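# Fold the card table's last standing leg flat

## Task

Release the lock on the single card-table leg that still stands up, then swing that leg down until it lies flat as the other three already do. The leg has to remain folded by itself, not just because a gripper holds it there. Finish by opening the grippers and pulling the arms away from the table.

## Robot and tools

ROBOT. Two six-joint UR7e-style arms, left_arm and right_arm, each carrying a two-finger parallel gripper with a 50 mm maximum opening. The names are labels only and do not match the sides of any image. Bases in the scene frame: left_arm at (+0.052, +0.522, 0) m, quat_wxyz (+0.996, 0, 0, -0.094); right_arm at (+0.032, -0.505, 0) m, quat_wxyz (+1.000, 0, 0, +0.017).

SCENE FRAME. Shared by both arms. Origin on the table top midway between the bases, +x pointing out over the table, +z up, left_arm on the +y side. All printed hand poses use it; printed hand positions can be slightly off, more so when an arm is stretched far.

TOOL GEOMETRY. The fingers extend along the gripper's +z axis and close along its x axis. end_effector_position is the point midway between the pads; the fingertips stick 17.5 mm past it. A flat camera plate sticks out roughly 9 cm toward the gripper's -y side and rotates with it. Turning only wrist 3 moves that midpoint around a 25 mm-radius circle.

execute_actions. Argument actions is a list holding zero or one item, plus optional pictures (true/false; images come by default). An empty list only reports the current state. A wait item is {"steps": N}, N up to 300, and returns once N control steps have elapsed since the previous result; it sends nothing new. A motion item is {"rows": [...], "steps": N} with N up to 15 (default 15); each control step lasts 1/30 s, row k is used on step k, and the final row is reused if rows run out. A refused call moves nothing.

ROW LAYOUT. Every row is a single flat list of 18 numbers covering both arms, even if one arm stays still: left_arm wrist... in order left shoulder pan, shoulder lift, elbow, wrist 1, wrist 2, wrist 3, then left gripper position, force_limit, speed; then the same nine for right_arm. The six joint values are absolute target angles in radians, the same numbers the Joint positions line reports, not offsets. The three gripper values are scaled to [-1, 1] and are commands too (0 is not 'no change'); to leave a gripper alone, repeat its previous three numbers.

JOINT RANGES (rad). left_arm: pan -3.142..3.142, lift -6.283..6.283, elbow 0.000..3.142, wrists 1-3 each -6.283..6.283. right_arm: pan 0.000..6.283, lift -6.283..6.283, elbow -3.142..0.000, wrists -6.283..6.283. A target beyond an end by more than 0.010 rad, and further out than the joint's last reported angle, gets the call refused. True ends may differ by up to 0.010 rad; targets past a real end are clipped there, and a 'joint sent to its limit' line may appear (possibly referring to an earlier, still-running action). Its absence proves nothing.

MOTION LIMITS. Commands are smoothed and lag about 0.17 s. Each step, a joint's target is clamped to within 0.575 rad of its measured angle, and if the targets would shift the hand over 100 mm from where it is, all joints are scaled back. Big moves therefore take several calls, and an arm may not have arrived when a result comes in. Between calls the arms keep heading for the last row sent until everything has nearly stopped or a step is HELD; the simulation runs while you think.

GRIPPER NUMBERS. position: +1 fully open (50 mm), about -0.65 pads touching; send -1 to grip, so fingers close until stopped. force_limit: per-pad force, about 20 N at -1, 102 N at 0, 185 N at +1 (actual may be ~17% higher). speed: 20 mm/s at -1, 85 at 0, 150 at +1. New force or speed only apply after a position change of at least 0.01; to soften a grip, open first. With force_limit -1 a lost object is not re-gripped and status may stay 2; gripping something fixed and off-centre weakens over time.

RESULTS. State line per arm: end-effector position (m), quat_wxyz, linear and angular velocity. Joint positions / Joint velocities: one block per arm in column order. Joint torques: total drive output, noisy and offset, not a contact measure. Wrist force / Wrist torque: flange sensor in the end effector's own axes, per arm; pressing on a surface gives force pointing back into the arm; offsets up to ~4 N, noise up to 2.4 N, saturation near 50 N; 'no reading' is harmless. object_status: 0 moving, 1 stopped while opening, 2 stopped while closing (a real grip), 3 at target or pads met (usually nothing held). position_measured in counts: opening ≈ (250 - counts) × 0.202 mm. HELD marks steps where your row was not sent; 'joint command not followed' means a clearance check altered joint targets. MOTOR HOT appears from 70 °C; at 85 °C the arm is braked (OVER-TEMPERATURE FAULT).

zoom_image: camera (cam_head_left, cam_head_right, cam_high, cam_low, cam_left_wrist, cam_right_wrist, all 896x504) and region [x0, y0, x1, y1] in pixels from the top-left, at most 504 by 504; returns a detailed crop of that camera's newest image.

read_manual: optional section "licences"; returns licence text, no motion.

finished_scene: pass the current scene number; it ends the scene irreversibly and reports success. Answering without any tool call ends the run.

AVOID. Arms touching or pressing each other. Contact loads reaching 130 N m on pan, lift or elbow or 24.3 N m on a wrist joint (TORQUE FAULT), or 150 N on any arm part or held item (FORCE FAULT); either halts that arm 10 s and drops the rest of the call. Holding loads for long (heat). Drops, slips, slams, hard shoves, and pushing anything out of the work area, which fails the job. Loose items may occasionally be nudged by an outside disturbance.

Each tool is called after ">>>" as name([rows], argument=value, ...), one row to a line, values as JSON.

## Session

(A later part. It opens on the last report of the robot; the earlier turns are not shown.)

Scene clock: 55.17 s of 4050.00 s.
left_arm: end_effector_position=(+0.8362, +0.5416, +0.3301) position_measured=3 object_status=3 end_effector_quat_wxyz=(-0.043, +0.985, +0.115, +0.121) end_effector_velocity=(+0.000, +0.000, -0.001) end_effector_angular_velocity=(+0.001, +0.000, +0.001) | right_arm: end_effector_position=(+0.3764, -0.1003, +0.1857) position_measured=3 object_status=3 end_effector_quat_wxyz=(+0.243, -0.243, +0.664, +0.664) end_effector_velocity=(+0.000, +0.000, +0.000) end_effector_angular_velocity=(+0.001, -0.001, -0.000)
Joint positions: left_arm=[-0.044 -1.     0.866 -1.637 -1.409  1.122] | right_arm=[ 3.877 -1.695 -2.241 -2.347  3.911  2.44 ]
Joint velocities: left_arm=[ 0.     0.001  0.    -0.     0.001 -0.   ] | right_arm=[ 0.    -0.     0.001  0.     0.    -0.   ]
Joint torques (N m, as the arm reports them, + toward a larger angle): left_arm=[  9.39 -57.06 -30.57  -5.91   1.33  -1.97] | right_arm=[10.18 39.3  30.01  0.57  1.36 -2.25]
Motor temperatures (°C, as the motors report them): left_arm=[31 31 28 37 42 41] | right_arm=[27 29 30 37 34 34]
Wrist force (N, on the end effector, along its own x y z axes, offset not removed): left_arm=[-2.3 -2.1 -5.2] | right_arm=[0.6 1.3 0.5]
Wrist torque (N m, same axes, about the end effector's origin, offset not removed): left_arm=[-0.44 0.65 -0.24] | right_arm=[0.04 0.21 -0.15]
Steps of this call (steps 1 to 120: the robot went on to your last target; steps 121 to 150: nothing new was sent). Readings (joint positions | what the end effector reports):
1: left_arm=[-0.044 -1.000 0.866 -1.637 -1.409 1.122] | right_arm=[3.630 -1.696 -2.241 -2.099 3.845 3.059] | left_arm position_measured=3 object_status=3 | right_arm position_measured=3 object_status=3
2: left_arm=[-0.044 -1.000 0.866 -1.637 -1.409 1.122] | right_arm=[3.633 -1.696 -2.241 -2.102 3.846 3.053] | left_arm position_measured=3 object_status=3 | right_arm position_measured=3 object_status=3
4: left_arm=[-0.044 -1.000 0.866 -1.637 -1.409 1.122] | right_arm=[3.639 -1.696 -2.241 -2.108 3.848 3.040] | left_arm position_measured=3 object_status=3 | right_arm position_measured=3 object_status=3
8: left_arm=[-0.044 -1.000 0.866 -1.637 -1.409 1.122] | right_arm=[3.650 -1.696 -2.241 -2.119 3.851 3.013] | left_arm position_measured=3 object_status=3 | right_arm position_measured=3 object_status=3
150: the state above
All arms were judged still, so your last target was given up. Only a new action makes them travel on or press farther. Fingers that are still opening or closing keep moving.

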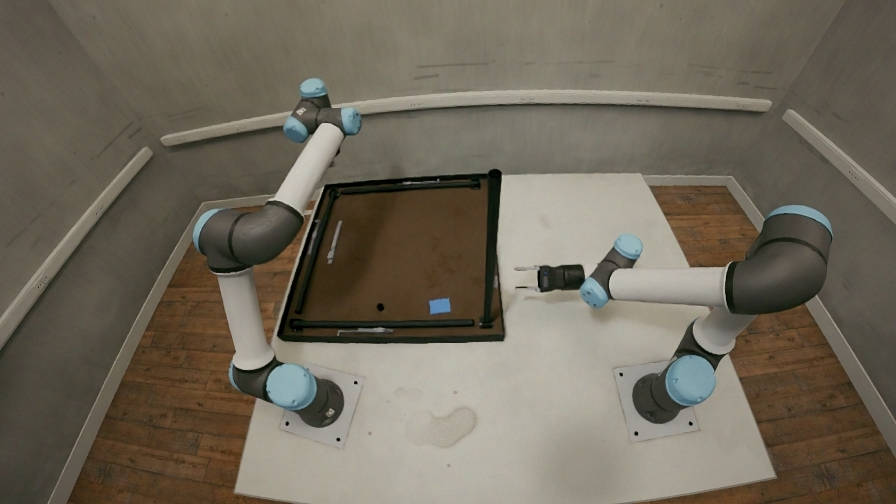

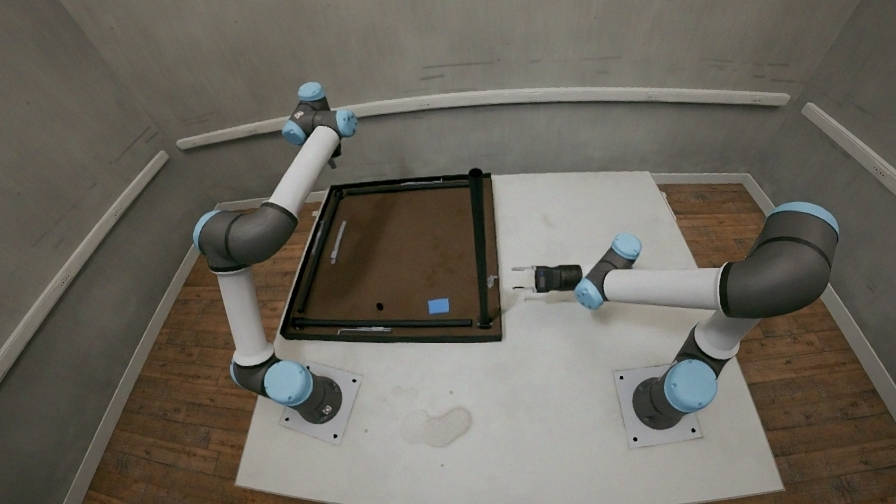

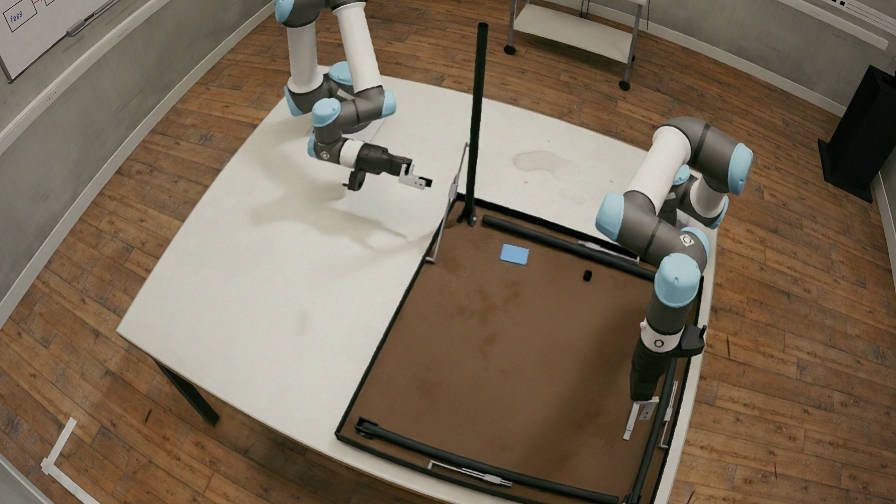

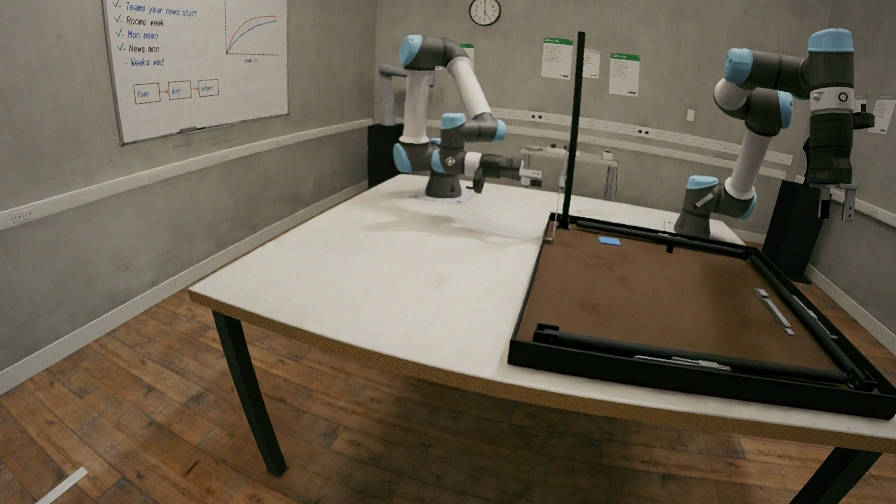

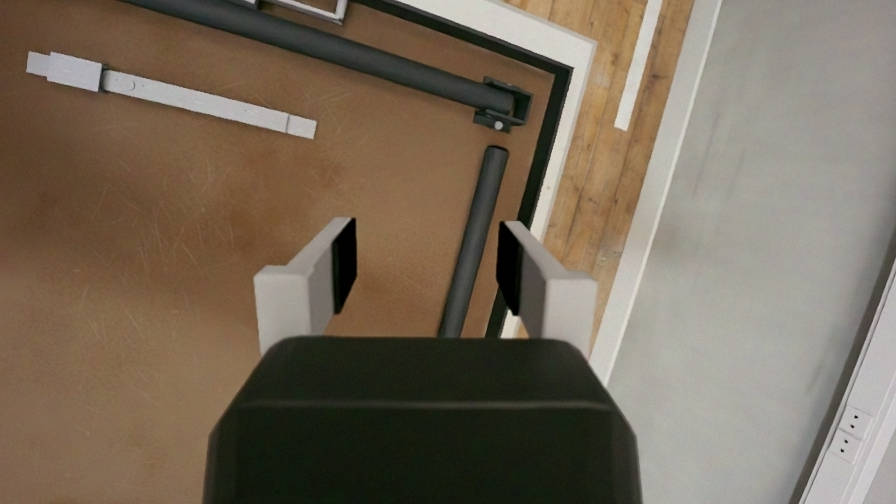

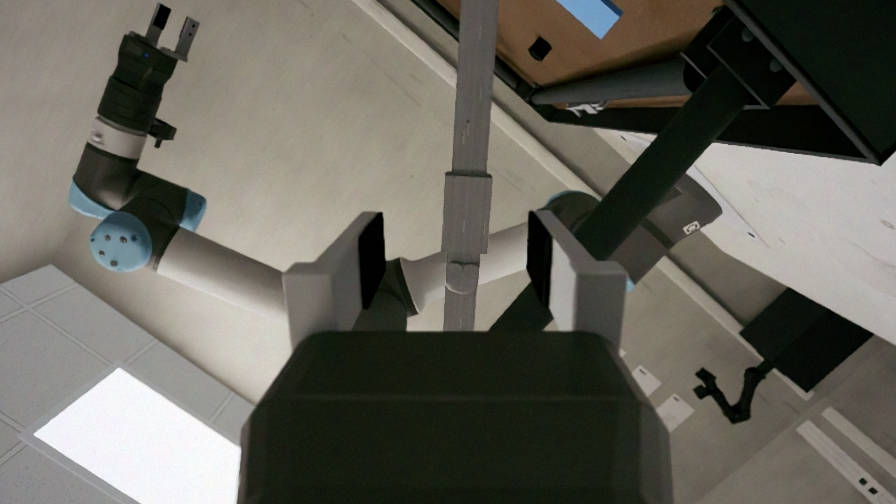

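>>> execute_actions([
  {"rows":[[-0.3,-1.895,1.858,0.037,2.12,3.14,1,0,0,4.034,-1.769,-2.149,-2.366,4.068,2.5,1,0,0]]},
], pictures=false)

>>> execute_actions([
  {"steps":60},
], pictures=false)

>>> execute_actions([
  {"rows":[[-0.832,-1.895,1.858,0.037,2.12,3.14,1,0,0,4.034,-1.769,-2.149,-2.366,4.068,2.5,1,0,0]]},
], pictures=false)

>>> execute_actions([
  {"steps":40},
])

Scene clock: 62.40 s of 4050.00 s.
left_arm: end_effector_position=(+0.6165, +0.6260, +0.4099) position_measured=3 object_status=3 end_effector_quat_wxyz=(-0.320, +0.918, -0.227, -0.063) end_effector_velocity=(-0.463, +0.319, +0.145) end_effector_angular_velocity=(+1.495, +1.396, -1.402) | right_arm: end_effector_position=(+0.3722, -0.0225, +0.1845) position_measured=3 object_status=3 end_effector_quat_wxyz=(+0.223, -0.223, +0.671, +0.671) end_effector_velocity=(-0.001, +0.006, +0.000) end_effector_angular_velocity=(+0.001, +0.003, +0.001)
Joint positions: left_arm=[-0.205 -1.455  1.324 -1.18  -0.951  1.58 ] | right_arm=[ 4.033 -1.769 -2.15  -2.366  4.067  2.5  ]
Joint velocities: left_arm=[-0.237 -1.024  1.124  1.114  1.118  1.116] | right_arm=[ 0.012 -0.005  0.007 -0.     0.011  0.004]
Joint torques (N m, as the arm reports them, + toward a larger angle): left_arm=[-12.7  -39.03  -6.67   2.82   5.27   3.76] | right_arm=[ 8.46 14.28 30.19  0.7   1.3   2.25]
Motor temperatures (°C, as the motors report them): left_arm=[31 31 28 37 42 41] | right_arm=[27 29 30 37 34 34]
Wrist force (N, on the end effector, along its own x y z axes, offset not removed): left_arm=[-2.1 -5.5 -4.6] | right_arm=[0.3 0.4 1.8]
Wrist torque (N m, same axes, about the end effector's origin, offset not removed): left_arm=[-0.82 0.46 0.06] | right_arm=[-0.18 0.17 -0.23]
Steps of this call (steps 1 to 90: nothing new was sent; then 3.73 s passed at rest; steps 91 to 105: all 15 steps of this action). Readings (joint positions | what the end effector reports):
91: left_arm=[-0.044 -1.000 0.866 -1.637 -1.409 1.122] | right_arm=[3.877 -1.695 -2.241 -2.347 3.911 2.440] | left_arm position_measured=3 object_status=3 | right_arm position_measured=3 object_status=3
92: left_arm=[-0.049 -1.005 0.871 -1.632 -1.404 1.127] | right_arm=[3.882 -1.700 -2.236 -2.349 3.916 2.444] | left_arm position_measured=3 object_status=3 | right_arm position_measured=3 object_status=3
94: left_arm=[-0.085 -1.065 0.932 -1.571 -1.343 1.188] | right_arm=[3.938 -1.732 -2.197 -2.358 3.972 2.471] | left_arm position_measured=3 object_status=3 | right_arm position_measured=3 object_status=3
98: left_arm=[-0.140 -1.212 1.078 -1.425 -1.197 1.334] | right_arm=[4.016 -1.762 -2.158 -2.364 4.049 2.494] | left_arm position_measured=3 object_status=3 | right_arm position_measured=3 object_status=3
105: the state above

Scene clock: 64.40 s of 4050.00 s.
left_arm: end_effector_position=(+0.4802, +0.2846, +0.4552) position_measured=3 object_status=3 end_effector_quat_wxyz=(+0.682, +0.682, +0.187, +0.186) end_effector_velocity=(+0.000, +0.000, -0.000) end_effector_angular_velocity=(+0.000, +0.000, +0.001) | right_arm: end_effector_position=(+0.3721, -0.0220, +0.1844) position_measured=3 object_status=3 end_effector_quat_wxyz=(+0.223, -0.223, +0.671, +0.671) end_effector_velocity=(+0.000, -0.000, +0.000) end_effector_angular_velocity=(+0.000, -0.000, -0.001)
Joint positions: left_arm=[-0.3   -1.895  1.858  0.037  2.12   3.14 ] | right_arm=[ 4.034 -1.769 -2.149 -2.366  4.068  2.5  ]
Joint velocities: left_arm=[ 0.     0.001  0.    -0.    -0.001 -0.   ] | right_arm=[ 0.     0.001 -0.001  0.     0.001  0.   ]
Joint torques (N m, as the arm reports them, + toward a larger angle): left_arm=[ -6.88 -19.56 -16.85   0.21   1.33   1.88] | right_arm=[ 9.96 13.98 31.21  0.85  1.23  2.42]
Motor temperatures (°C, as the motors report them): left_arm=[31 31 28 37 42 41] | right_arm=[27 29 30 37 34 34]
Wrist force (N, on the end effector, along its own x y z axes, offset not removed): left_arm=[2.2 -1.1 1.2] | right_arm=[1.7 2.4 0.4]
Wrist torque (N m, same axes, about the end effector's origin, offset not removed): left_arm=[0.01 -0.16 -0.35] | right_arm=[0.21 -0.10 -0.23]
Steps of this call (steps 1 to 60: the robot went on to your last target). Readings (joint positions | what the end effector reports):
1: left_arm=[-0.213 -1.489 1.363 -1.140 -0.912 1.619] | right_arm=[4.033 -1.769 -2.149 -2.366 4.067 2.500] | left_arm position_measured=3 object_status=3 | right_arm position_measured=3 object_status=3
2: left_arm=[-0.221 -1.524 1.404 -1.098 -0.870 1.661] | right_arm=[4.034 -1.769 -2.149 -2.366 4.068 2.500] | left_arm position_measured=3 object_status=3 | right_arm position_measured=3 object_status=3
4: left_arm=[-0.237 -1.595 1.490 -1.003 -0.774 1.757] | right_arm=[4.034 -1.769 -2.149 -2.366 4.068 2.500] | left_arm position_measured=3 object_status=3 | right_arm position_measured=3 object_status=3
8: left_arm=[-0.277 -1.769 1.698 -0.723 -0.495 2.036] | right_arm=[4.034 -1.769 -2.149 -2.366 4.068 2.500] | left_arm position_measured=3 object_status=3 | right_arm position_measured=3 object_status=3
60: the state above

Scene clock: 64.90 s of 4050.00 s.
left_arm: end_effector_position=(+0.3199, +0.1124, +0.4552) position_measured=3 object_status=3 end_effector_quat_wxyz=(+0.707, +0.707, +0.017, +0.016) end_effector_velocity=(-0.234, -0.153, -0.000) end_effector_angular_velocity=(+0.000, +0.000, -0.571) | right_arm: end_effector_position=(+0.3721, -0.0220, +0.1844) position_measured=3 object_status=3 end_effector_quat_wxyz=(+0.223, -0.223, +0.671, +0.671) end_effector_velocity=(+0.000, -0.000, -0.000) end_effector_angular_velocity=(-0.000, +0.000, -0.001)
Joint positions: left_arm=[-0.786 -1.895  1.858  0.037  2.12   3.14 ] | right_arm=[ 4.034 -1.769 -2.149 -2.366  4.068  2.5  ]
Joint velocities: left_arm=[-0.572 -0.     0.     0.001 -0.     0.   ] | right_arm=[-0.    -0.    -0.     0.     0.001 -0.   ]
Joint torques (N m, as the arm reports them, + toward a larger angle): left_arm=[  3.84  -6.46 -18.12  -1.27   0.6    1.75] | right_arm=[ 9.55 14.2  30.26  0.78  1.3   2.3 ]
Motor temperatures (°C, as the motors report them): left_arm=[31 31 28 37 42 41] | right_arm=[27 29 30 37 34 34]
Wrist force (N, on the end effector, along its own x y z axes, offset not removed): left_arm=[-2.0 0.2 4.7] | right_arm=[1.4 2.1 2.4]
Wrist torque (N m, same axes, about the end effector's origin, offset not removed): left_arm=[0.35 0.34 -0.42] | right_arm=[0.17 -0.10 -0.20]
Steps of this call (steps 1 to 15: all 15 steps of this action). Readings (joint positions | what the end effector reports):
1: left_arm=[-0.300 -1.895 1.858 0.037 2.120 3.140] | right_arm=[4.034 -1.769 -2.149 -2.366 4.068 2.500] | left_arm position_measured=3 object_status=3 | right_arm position_measured=3 object_status=3
2: left_arm=[-0.305 -1.895 1.858 0.037 2.120 3.140] | right_arm=[4.034 -1.769 -2.149 -2.366 4.068 2.500] | left_arm position_measured=3 object_status=3 | right_arm position_measured=3 object_status=3
4: left_arm=[-0.368 -1.895 1.858 0.037 2.120 3.140] | right_arm=[4.034 -1.769 -2.149 -2.366 4.068 2.500] | left_arm position_measured=3 object_status=3 | right_arm position_measured=3 object_status=3
8: left_arm=[-0.533 -1.895 1.858 0.037 2.120 3.140] | right_arm=[4.034 -1.769 -2.149 -2.366 4.068 2.500] | left_arm position_measured=3 object_status=3 | right_arm position_measured=3 object_status=3
15: the state above

Scene clock: 66.23 s of 4050.00 s.
left_arm: end_effector_position=(+0.3007, +0.1004, +0.4552) position_measured=3 object_status=3 end_effector_quat_wxyz=(+0.707, +0.707, +0.001, -0.000) end_effector_velocity=(+0.000, -0.000, -0.000) end_effector_angular_velocity=(+0.001, +0.001, +0.000) | right_arm: end_effector_position=(+0.3721, -0.0220, +0.1844) position_measured=3 object_status=3 end_effector_quat_wxyz=(+0.223, -0.223, +0.671, +0.671) end_effector_velocity=(-0.000, +0.000, +0.002) end_effector_angular_velocity=(+0.003, -0.002, +0.001)
Joint positions: left_arm=[-0.832 -1.895  1.858  0.037  2.12   3.14 ] | right_arm=[ 4.034 -1.769 -2.149 -2.366  4.068  2.5  ]
Joint velocities: left_arm=[-0.  0.  0.  0. -0. -0.] | right_arm=[ 0.     0.003  0.     0.001 -0.     0.   ]
Joint torques (N m, as the arm reports them, + toward a larger angle): left_arm=[-10.31  -0.99 -24.01  -4.89  -1.32   1.51] | right_arm=[ 9.   14.5  31.1   0.78  1.11  2.25]
Motor temperatures (°C, as the motors report them): left_arm=[31 31 28 37 42 41] | right_arm=[27 29 30 37 34 34]
Wrist force (N, on the end effector, along its own x y z axes, offset not removed): left_arm=[-0.3 3.1 -1.8] | right_arm=[-0.4 1.2 1.2]
Wrist torque (N m, same axes, about the end effector's origin, offset not removed): left_arm=[0.87 0.17 -0.04] | right_arm=[0.10 0.30 -0.13]
Steps of this call (steps 1 to 30: the robot went on to your last target; steps 31 to 40: nothing new was sent). Readings (joint positions | what the end effector reports):
1: left_arm=[-0.801 -1.895 1.858 0.037 2.120 3.140] | right_arm=[4.034 -1.769 -2.149 -2.366 4.068 2.500] | left_arm position_measured=3 object_status=3 | right_arm position_measured=3 object_status=3
2: left_arm=[-0.812 -1.895 1.858 0.037 2.120 3.140] | right_arm=[4.034 -1.769 -2.149 -2.366 4.068 2.500] | left_arm position_measured=3 object_status=3 | right_arm position_measured=3 object_status=3
4: left_arm=[-0.823 -1.895 1.858 0.037 2.120 3.140] | right_arm=[4.034 -1.769 -2.149 -2.366 4.068 2.500] | left_arm position_measured=3 object_status=3 | right_arm position_measured=3 object_status=3
8: left_arm=[-0.830 -1.895 1.858 0.037 2.120 3.140] | right_arm=[4.034 -1.769 -2.149 -2.366 4.068 2.500] | left_arm position_measured=3 object_status=3 | right_arm position_measured=3 object_status=3
40: the state above
All arms were judged still, so your last target was given up. Only a new action makes them travel on or press farther. Fingers that are still opening or closing keep moving.

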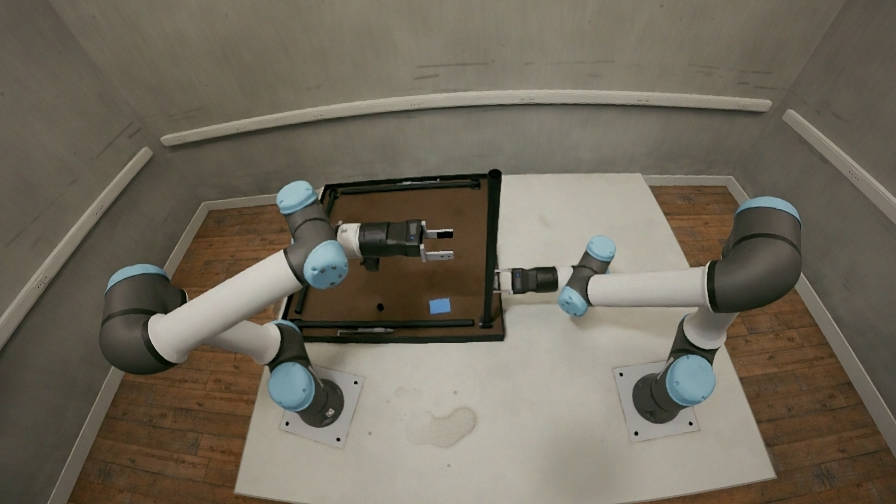

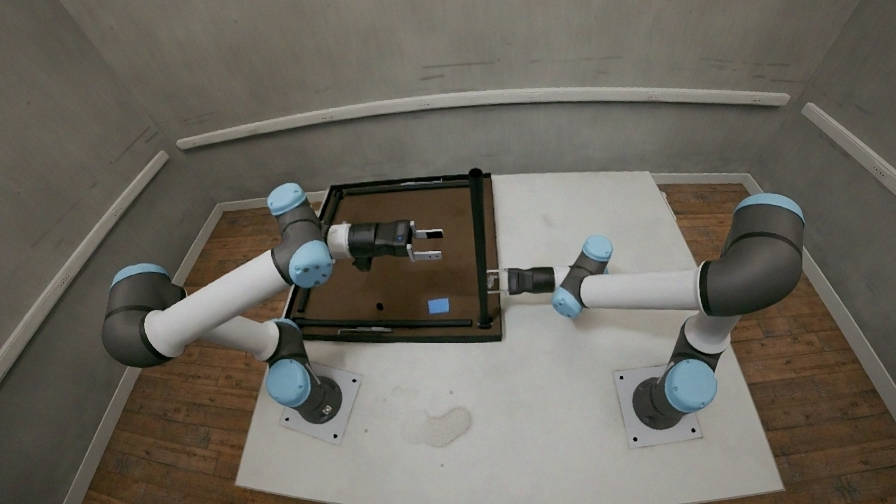

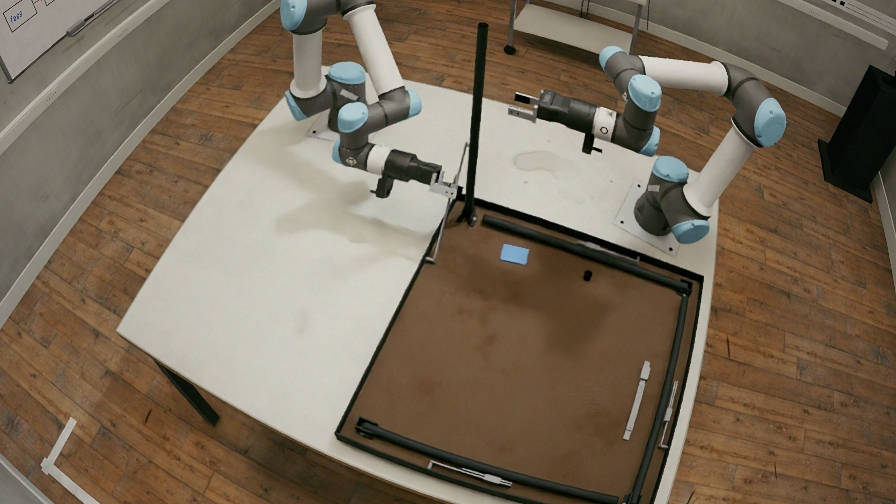

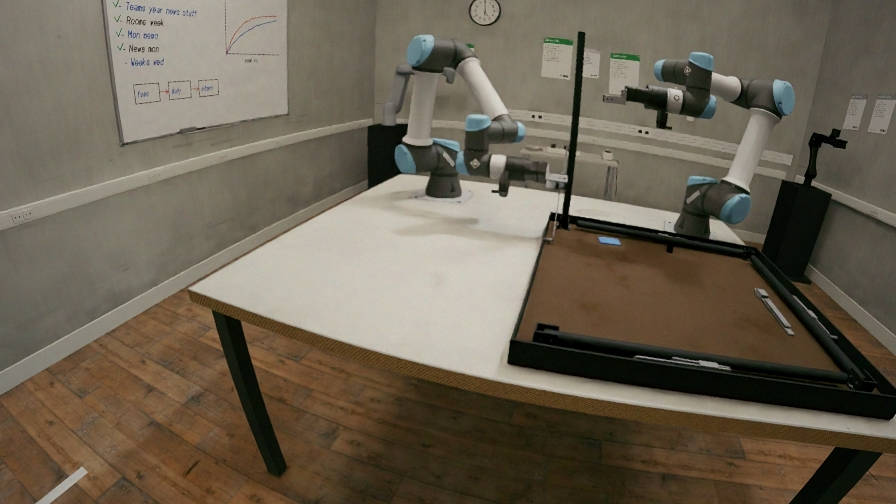

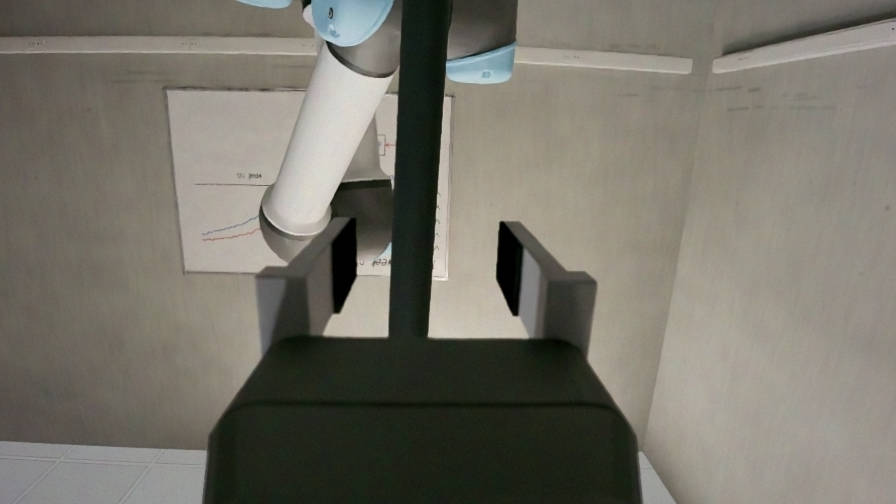

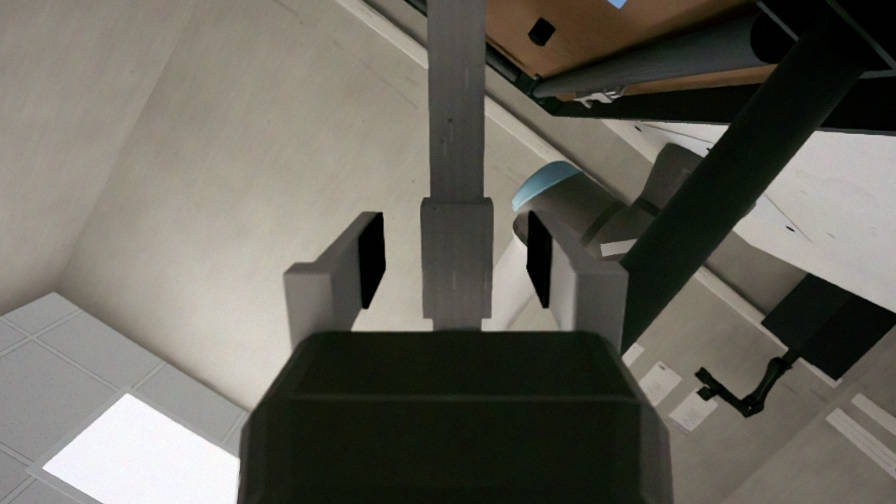

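>>> execute_actions([
  {"rows":[[-0.994,-1.7455,1.749,-0.004,1.96,3.14,1,0,0,4.034,-1.769,-2.149,-2.366,4.068,2.5,-1,-0.4,0]]},
], pictures=false)

>>> execute_actions([
  {"rows":[[-0.994,-1.7455,1.749,-0.004,1.96,3.14,1,0,0,4.021,-1.796,-2.142,-2.346,4.055,2.5,-1,-0.4,0]]},
])

Scene clock: 70.17 s of 4050.00 s.
left_arm: end_effector_position=(+0.2965, +0.0058, +0.4552) position_measured=3 object_status=3 end_effector_quat_wxyz=(+0.707, +0.707, +0.000, -0.001) end_effector_velocity=(-0.001, -0.007, -0.000) end_effector_angular_velocity=(+0.000, +0.000, +0.000) | right_arm: end_effector_position=(+0.3721, -0.0220, +0.1844) position_measured=146 object_status=0 end_effector_quat_wxyz=(+0.223, -0.223, +0.671, +0.671) end_effector_velocity=(+0.000, +0.000, +0.000) end_effector_angular_velocity=(+0.000, -0.000, -0.000)
Joint positions: left_arm=[-0.993 -1.747  1.75  -0.004  1.961  3.14 ] | right_arm=[ 4.034 -1.769 -2.149 -2.366  4.068  2.5  ]
Joint velocities: left_arm=[-0.013  0.011 -0.008 -0.002 -0.013  0.   ] | right_arm=[-0.     0.     0.001 -0.     0.     0.   ]
Joint torques (N m, as the arm reports them, + toward a larger angle): left_arm=[-11.51  -7.46 -30.4   -5.07  -1.22   0.54] | right_arm=[ 9.08 14.82 30.53  1.26  0.97  1.88]
Motor temperatures (°C, as the motors report them): left_arm=[31 31 28 37 42 41] | right_arm=[27 29 30 37 34 34]
Wrist force (N, on the end effector, along its own x y z axes, offset not removed): left_arm=[-1.3 3.6 3.6] | right_arm=[1.4 1.7 1.2]
Wrist torque (N m, same axes, about the end effector's origin, offset not removed): left_arm=[1.01 0.44 -0.06] | right_arm=[0.11 0.27 0.07]
Steps of this call (steps 1 to 90: nothing new was sent; then 0.43 s passed at rest; steps 91 to 105: all 15 steps of this action). Readings (joint positions | what the end effector reports):
91: left_arm=[-0.832 -1.895 1.858 0.037 2.120 3.140] | right_arm=[4.034 -1.769 -2.149 -2.366 4.068 2.500] | left_arm position_measured=3 object_status=3 | right_arm position_measured=5 object_status=0
92: left_arm=[-0.837 -1.890 1.853 0.033 2.115 3.140] | right_arm=[4.034 -1.769 -2.149 -2.366 4.068 2.500] | left_arm position_measured=3 object_status=3 | right_arm position_measured=19 object_status=0
94: left_arm=[-0.894 -1.835 1.808 0.015 2.058 3.140] | right_arm=[4.034 -1.769 -2.149 -2.366 4.068 2.500] | left_arm position_measured=3 object_status=3 | right_arm position_measured=47 object_status=0
98: left_arm=[-0.975 -1.763 1.760 -0.000 1.979 3.140] | right_arm=[4.034 -1.769 -2.149 -2.366 4.068 2.500] | left_arm position_measured=3 object_status=3 | right_arm position_measured=103 object_status=0
105: the state above

Scene clock: 70.67 s of 4050.00 s.
left_arm: end_effector_position=(+0.2964, +0.0052, +0.4551) position_measured=3 object_status=3 end_effector_quat_wxyz=(+0.707, +0.707, +0.000, -0.001) end_effector_velocity=(+0.000, +0.000, +0.000) end_effector_angular_velocity=(-0.000, +0.000, +0.002) | right_arm: end_effector_position=(+0.3783, -0.0217, +0.1765) position_measured=146 object_status=2 end_effector_quat_wxyz=(+0.223, -0.223, +0.671, +0.671) end_effector_velocity=(-0.000, -0.000, -0.001) end_effector_angular_velocity=(-0.000, +0.000, +0.000)
Joint positions: left_arm=[-0.994 -1.746  1.749 -0.004  1.96   3.14 ] | right_arm=[ 4.021 -1.796 -2.142 -2.346  4.055  2.5  ]
Joint velocities: left_arm=[-0.    -0.001  0.     0.    -0.002 -0.   ] | right_arm=[-0.001 -0.001 -0.001  0.001 -0.001 -0.   ]
Joint torques (N m, as the arm reports them, + toward a larger angle): left_arm=[-10.22  -7.58 -31.75  -5.22  -1.33   0.36] | right_arm=[-3.46 14.98 33.42  4.41 -0.78  1.15]
Motor temperatures (°C, as the motors report them): left_arm=[31 31 28 37 42 41] | right_arm=[27 29 30 37 34 34]
Wrist force (N, on the end effector, along its own x y z axes, offset not removed): left_arm=[-5.1 4.4 -3.5] | right_arm=[3.4 3.5 -8.2]
Wrist torque (N m, same axes, about the end effector's origin, offset not removed): left_arm=[0.62 1.08 -0.01] | right_arm=[0.23 0.00 0.20]
Steps of this call (steps 1 to 15: all 15 steps of this action). Readings (joint positions | what the end effector reports):
1: left_arm=[-0.993 -1.746 1.749 -0.004 1.961 3.140] | right_arm=[4.034 -1.769 -2.149 -2.366 4.068 2.500] | left_arm position_measured=3 object_status=3 | right_arm position_measured=146 object_status=0
2: left_arm=[-0.994 -1.746 1.749 -0.004 1.960 3.140] | right_arm=[4.032 -1.772 -2.148 -2.364 4.066 2.500] | left_arm position_measured=3 object_status=3 | right_arm position_measured=146 object_status=0
4: left_arm=[-0.994 -1.746 1.749 -0.004 1.960 3.140] | right_arm=[4.027 -1.784 -2.145 -2.355 4.061 2.500] | left_arm position_measured=3 object_status=3 | right_arm position_measured=146 object_status=2
8: left_arm=[-0.994 -1.746 1.749 -0.004 1.960 3.140] | right_arm=[4.022 -1.794 -2.143 -2.348 4.056 2.500] | left_arm position_measured=3 object_status=3 | right_arm position_measured=146 object_status=2
15: the state above

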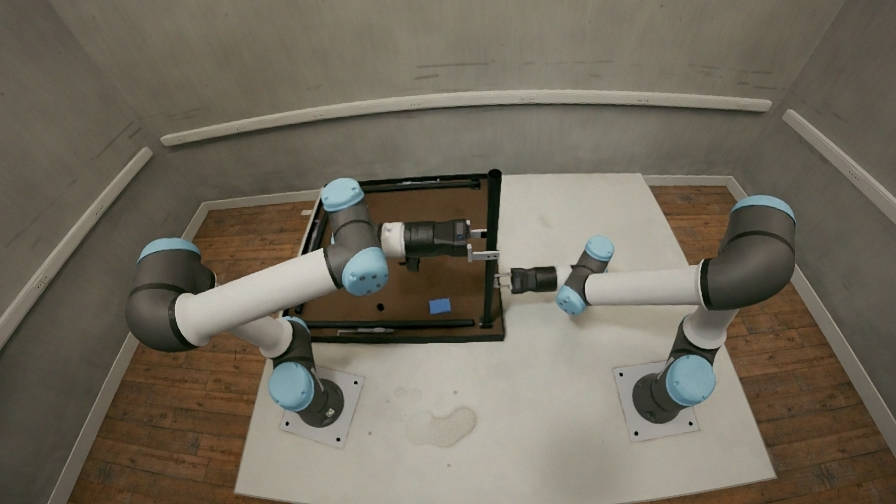

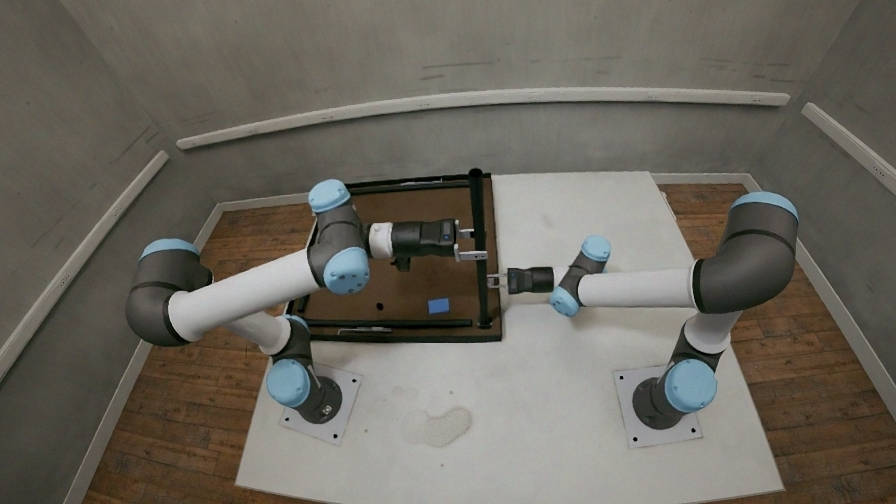

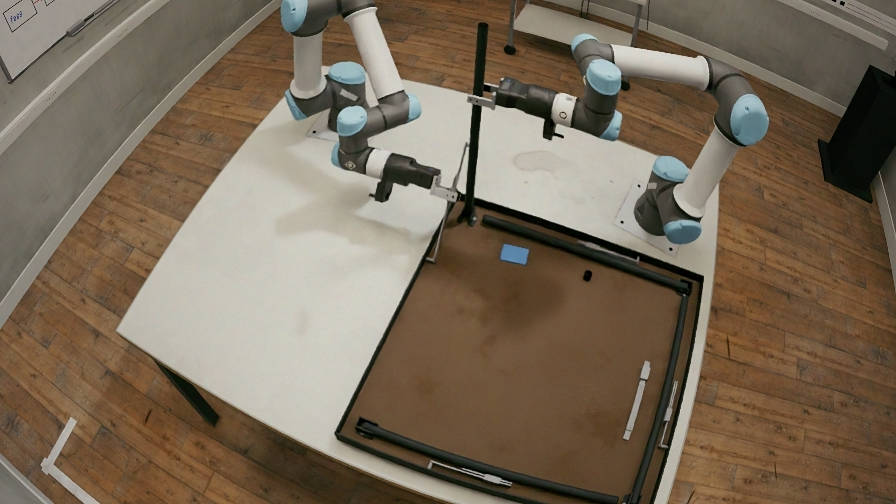

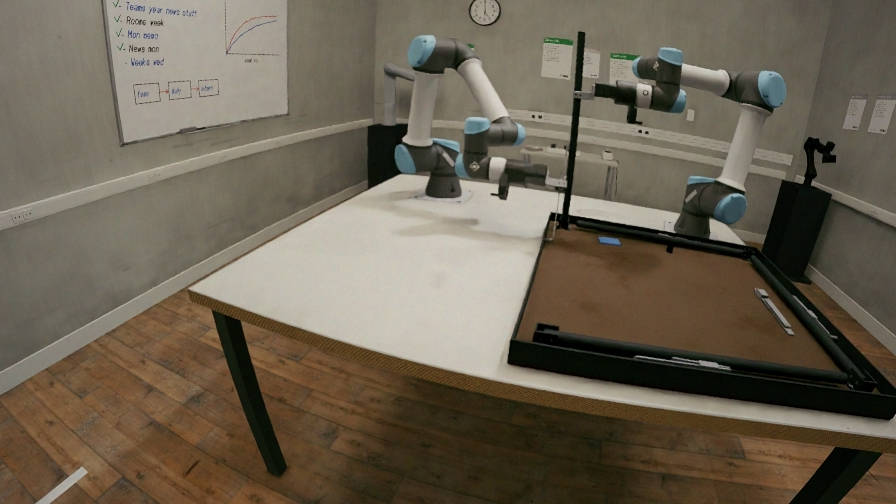

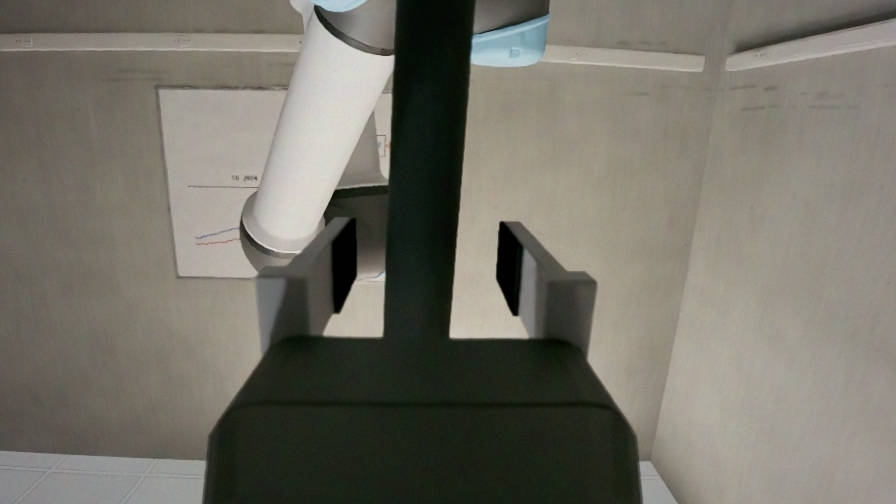

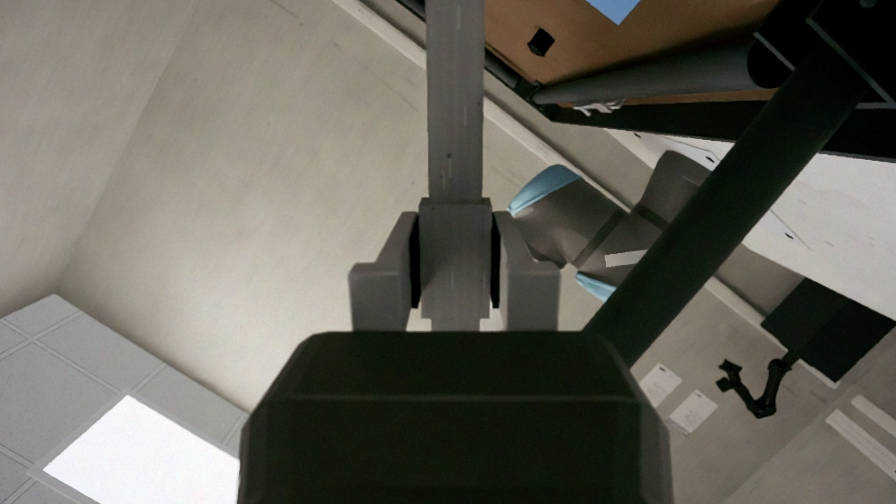

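>>> execute_actions([
  {"rows":[[-0.994,-1.7455,1.749,-0.004,1.96,3.14,1,0,0,4.004,-1.826,-2.134,-2.323,4.038,2.5,-1,-0.4,0]]},
])

>>> zoom_image(camera="cam_high", region=[400,130,510,270])

Scene clock: 73.67 s of 4050.00 s.
left_arm: end_effector_position=(+0.2964, +0.0052, +0.4551) position_measured=3 object_status=3 end_effector_quat_wxyz=(+0.707, +0.707, +0.000, -0.001) end_effector_velocity=(+0.000, -0.000, -0.000) end_effector_angular_velocity=(+0.000, +0.000, +0.001) | right_arm: end_effector_position=(+0.3857, -0.0225, +0.1678) position_measured=146 object_status=2 end_effector_quat_wxyz=(+0.223, -0.223, +0.671, +0.671) end_effector_velocity=(+0.000, -0.000, -0.001) end_effector_angular_velocity=(-0.001, +0.000, -0.001)
Joint positions: left_arm=[-0.994 -1.746  1.749 -0.004  1.96   3.14 ] | right_arm=[ 4.004 -1.826 -2.134 -2.323  4.038  2.5  ]
Joint velocities: left_arm=[-0.     0.001 -0.    -0.    -0.001 -0.   ] | right_arm=[-0.001 -0.002  0.     0.001 -0.001 -0.   ]
Joint torques (N m, as the arm reports them, + toward a larger angle): left_arm=[-10.14  -8.1  -31.32  -5.06  -1.34  -0.51] | right_arm=[-13.96  18.48  28.42   3.48   0.31  -3.02]
Motor temperatures (°C, as the motors report them): left_arm=[31 31 28 37 42 41] | right_arm=[27 29 30 37 34 34]
Wrist force (N, on the end effector, along its own x y z axes, offset not removed): left_arm=[-0.3 -3.3 -0.1] | right_arm=[5.1 3.0 15.9]
Wrist torque (N m, same axes, about the end effector's origin, offset not removed): left_arm=[-0.49 0.22 0.07] | right_arm=[0.13 0.36 0.64]
Steps of this call (steps 1 to 15: the robot went on to your last target; steps 16 to 75: nothing new was sent; steps 76 to 90: all 15 steps of this action). Readings (joint positions | what the end effector reports):
76: left_arm=[-0.994 -1.746 1.749 -0.004 1.960 3.140] | right_arm=[4.021 -1.796 -2.142 -2.346 4.055 2.500] | left_arm position_measured=3 object_status=3 | right_arm position_measured=146 object_status=2
77: left_arm=[-0.994 -1.745 1.749 -0.004 1.960 3.140] | right_arm=[4.019 -1.799 -2.141 -2.343 4.053 2.500] | left_arm position_measured=3 object_status=3 | right_arm position_measured=146 object_status=2
79: left_arm=[-0.994 -1.745 1.749 -0.004 1.960 3.140] | right_arm=[4.011 -1.813 -2.137 -2.333 4.045 2.500] | left_arm position_measured=3 object_status=3 | right_arm position_measured=146 object_status=2
83: left_arm=[-0.994 -1.745 1.749 -0.004 1.960 3.140] | right_arm=[4.006 -1.823 -2.135 -2.325 4.039 2.500] | left_arm position_measured=3 object_status=3 | right_arm position_measured=146 object_status=2
90: the state above

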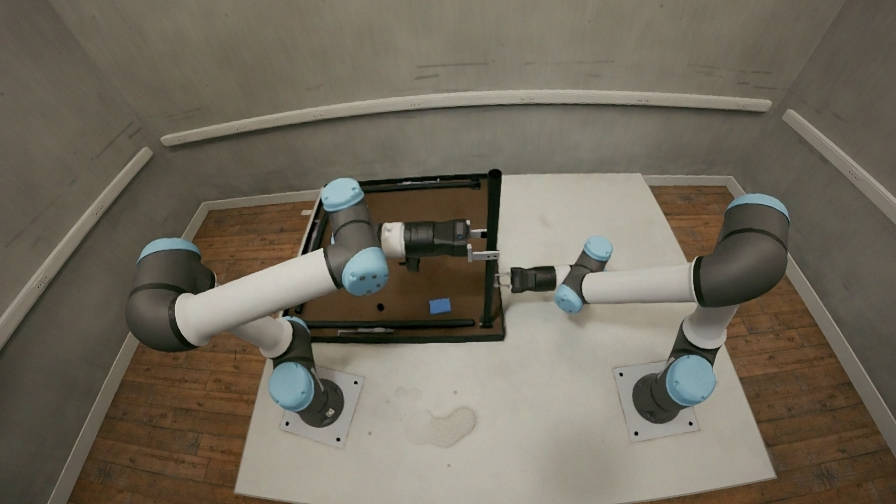

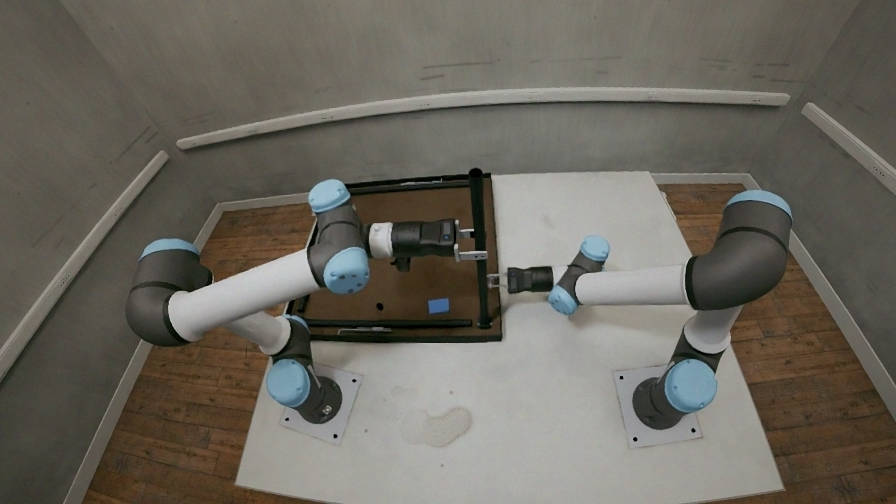

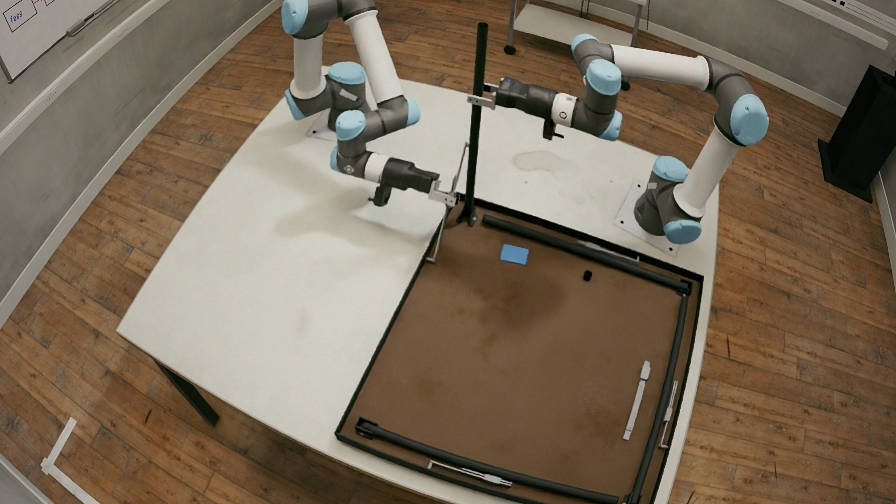

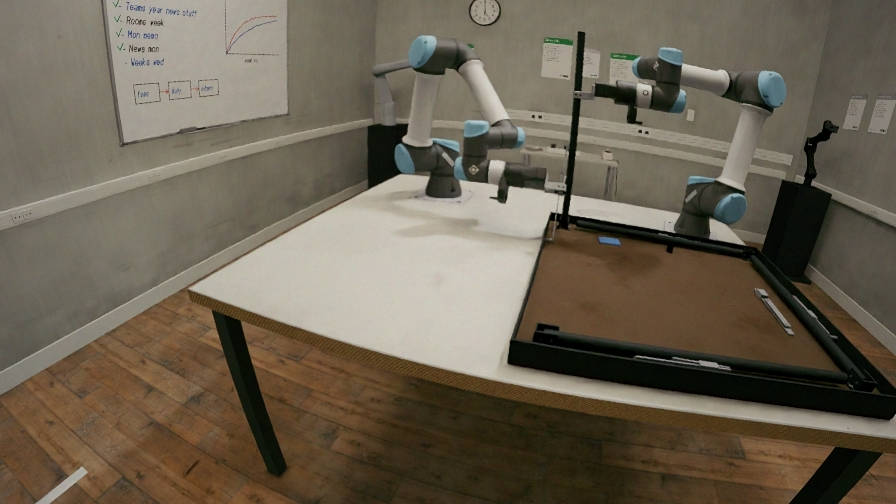

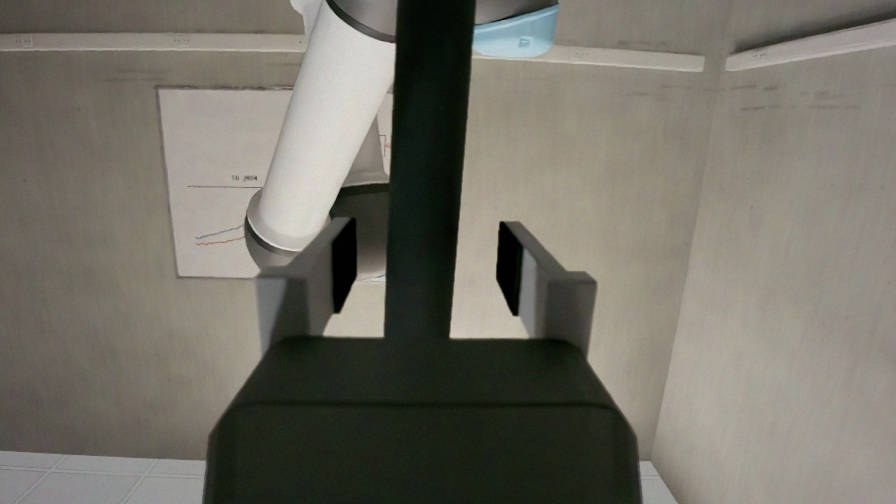

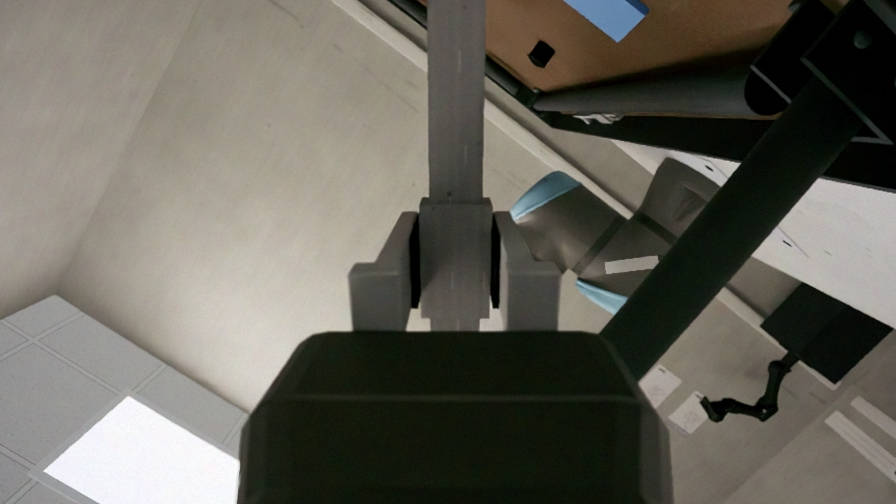

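Region (400, 130, 510, 270) of cam_high's 896x504 image, scaled by 3.600, with more detail than that image has; it fills the left 396 columns of this view, and the rest is white.

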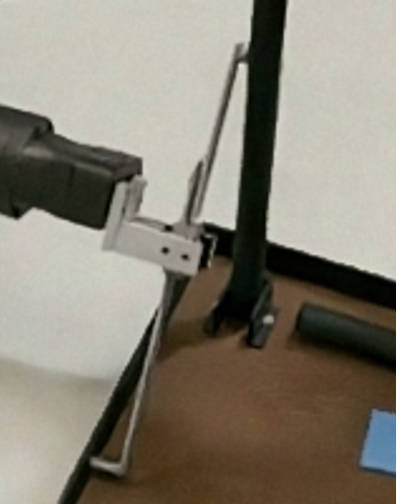

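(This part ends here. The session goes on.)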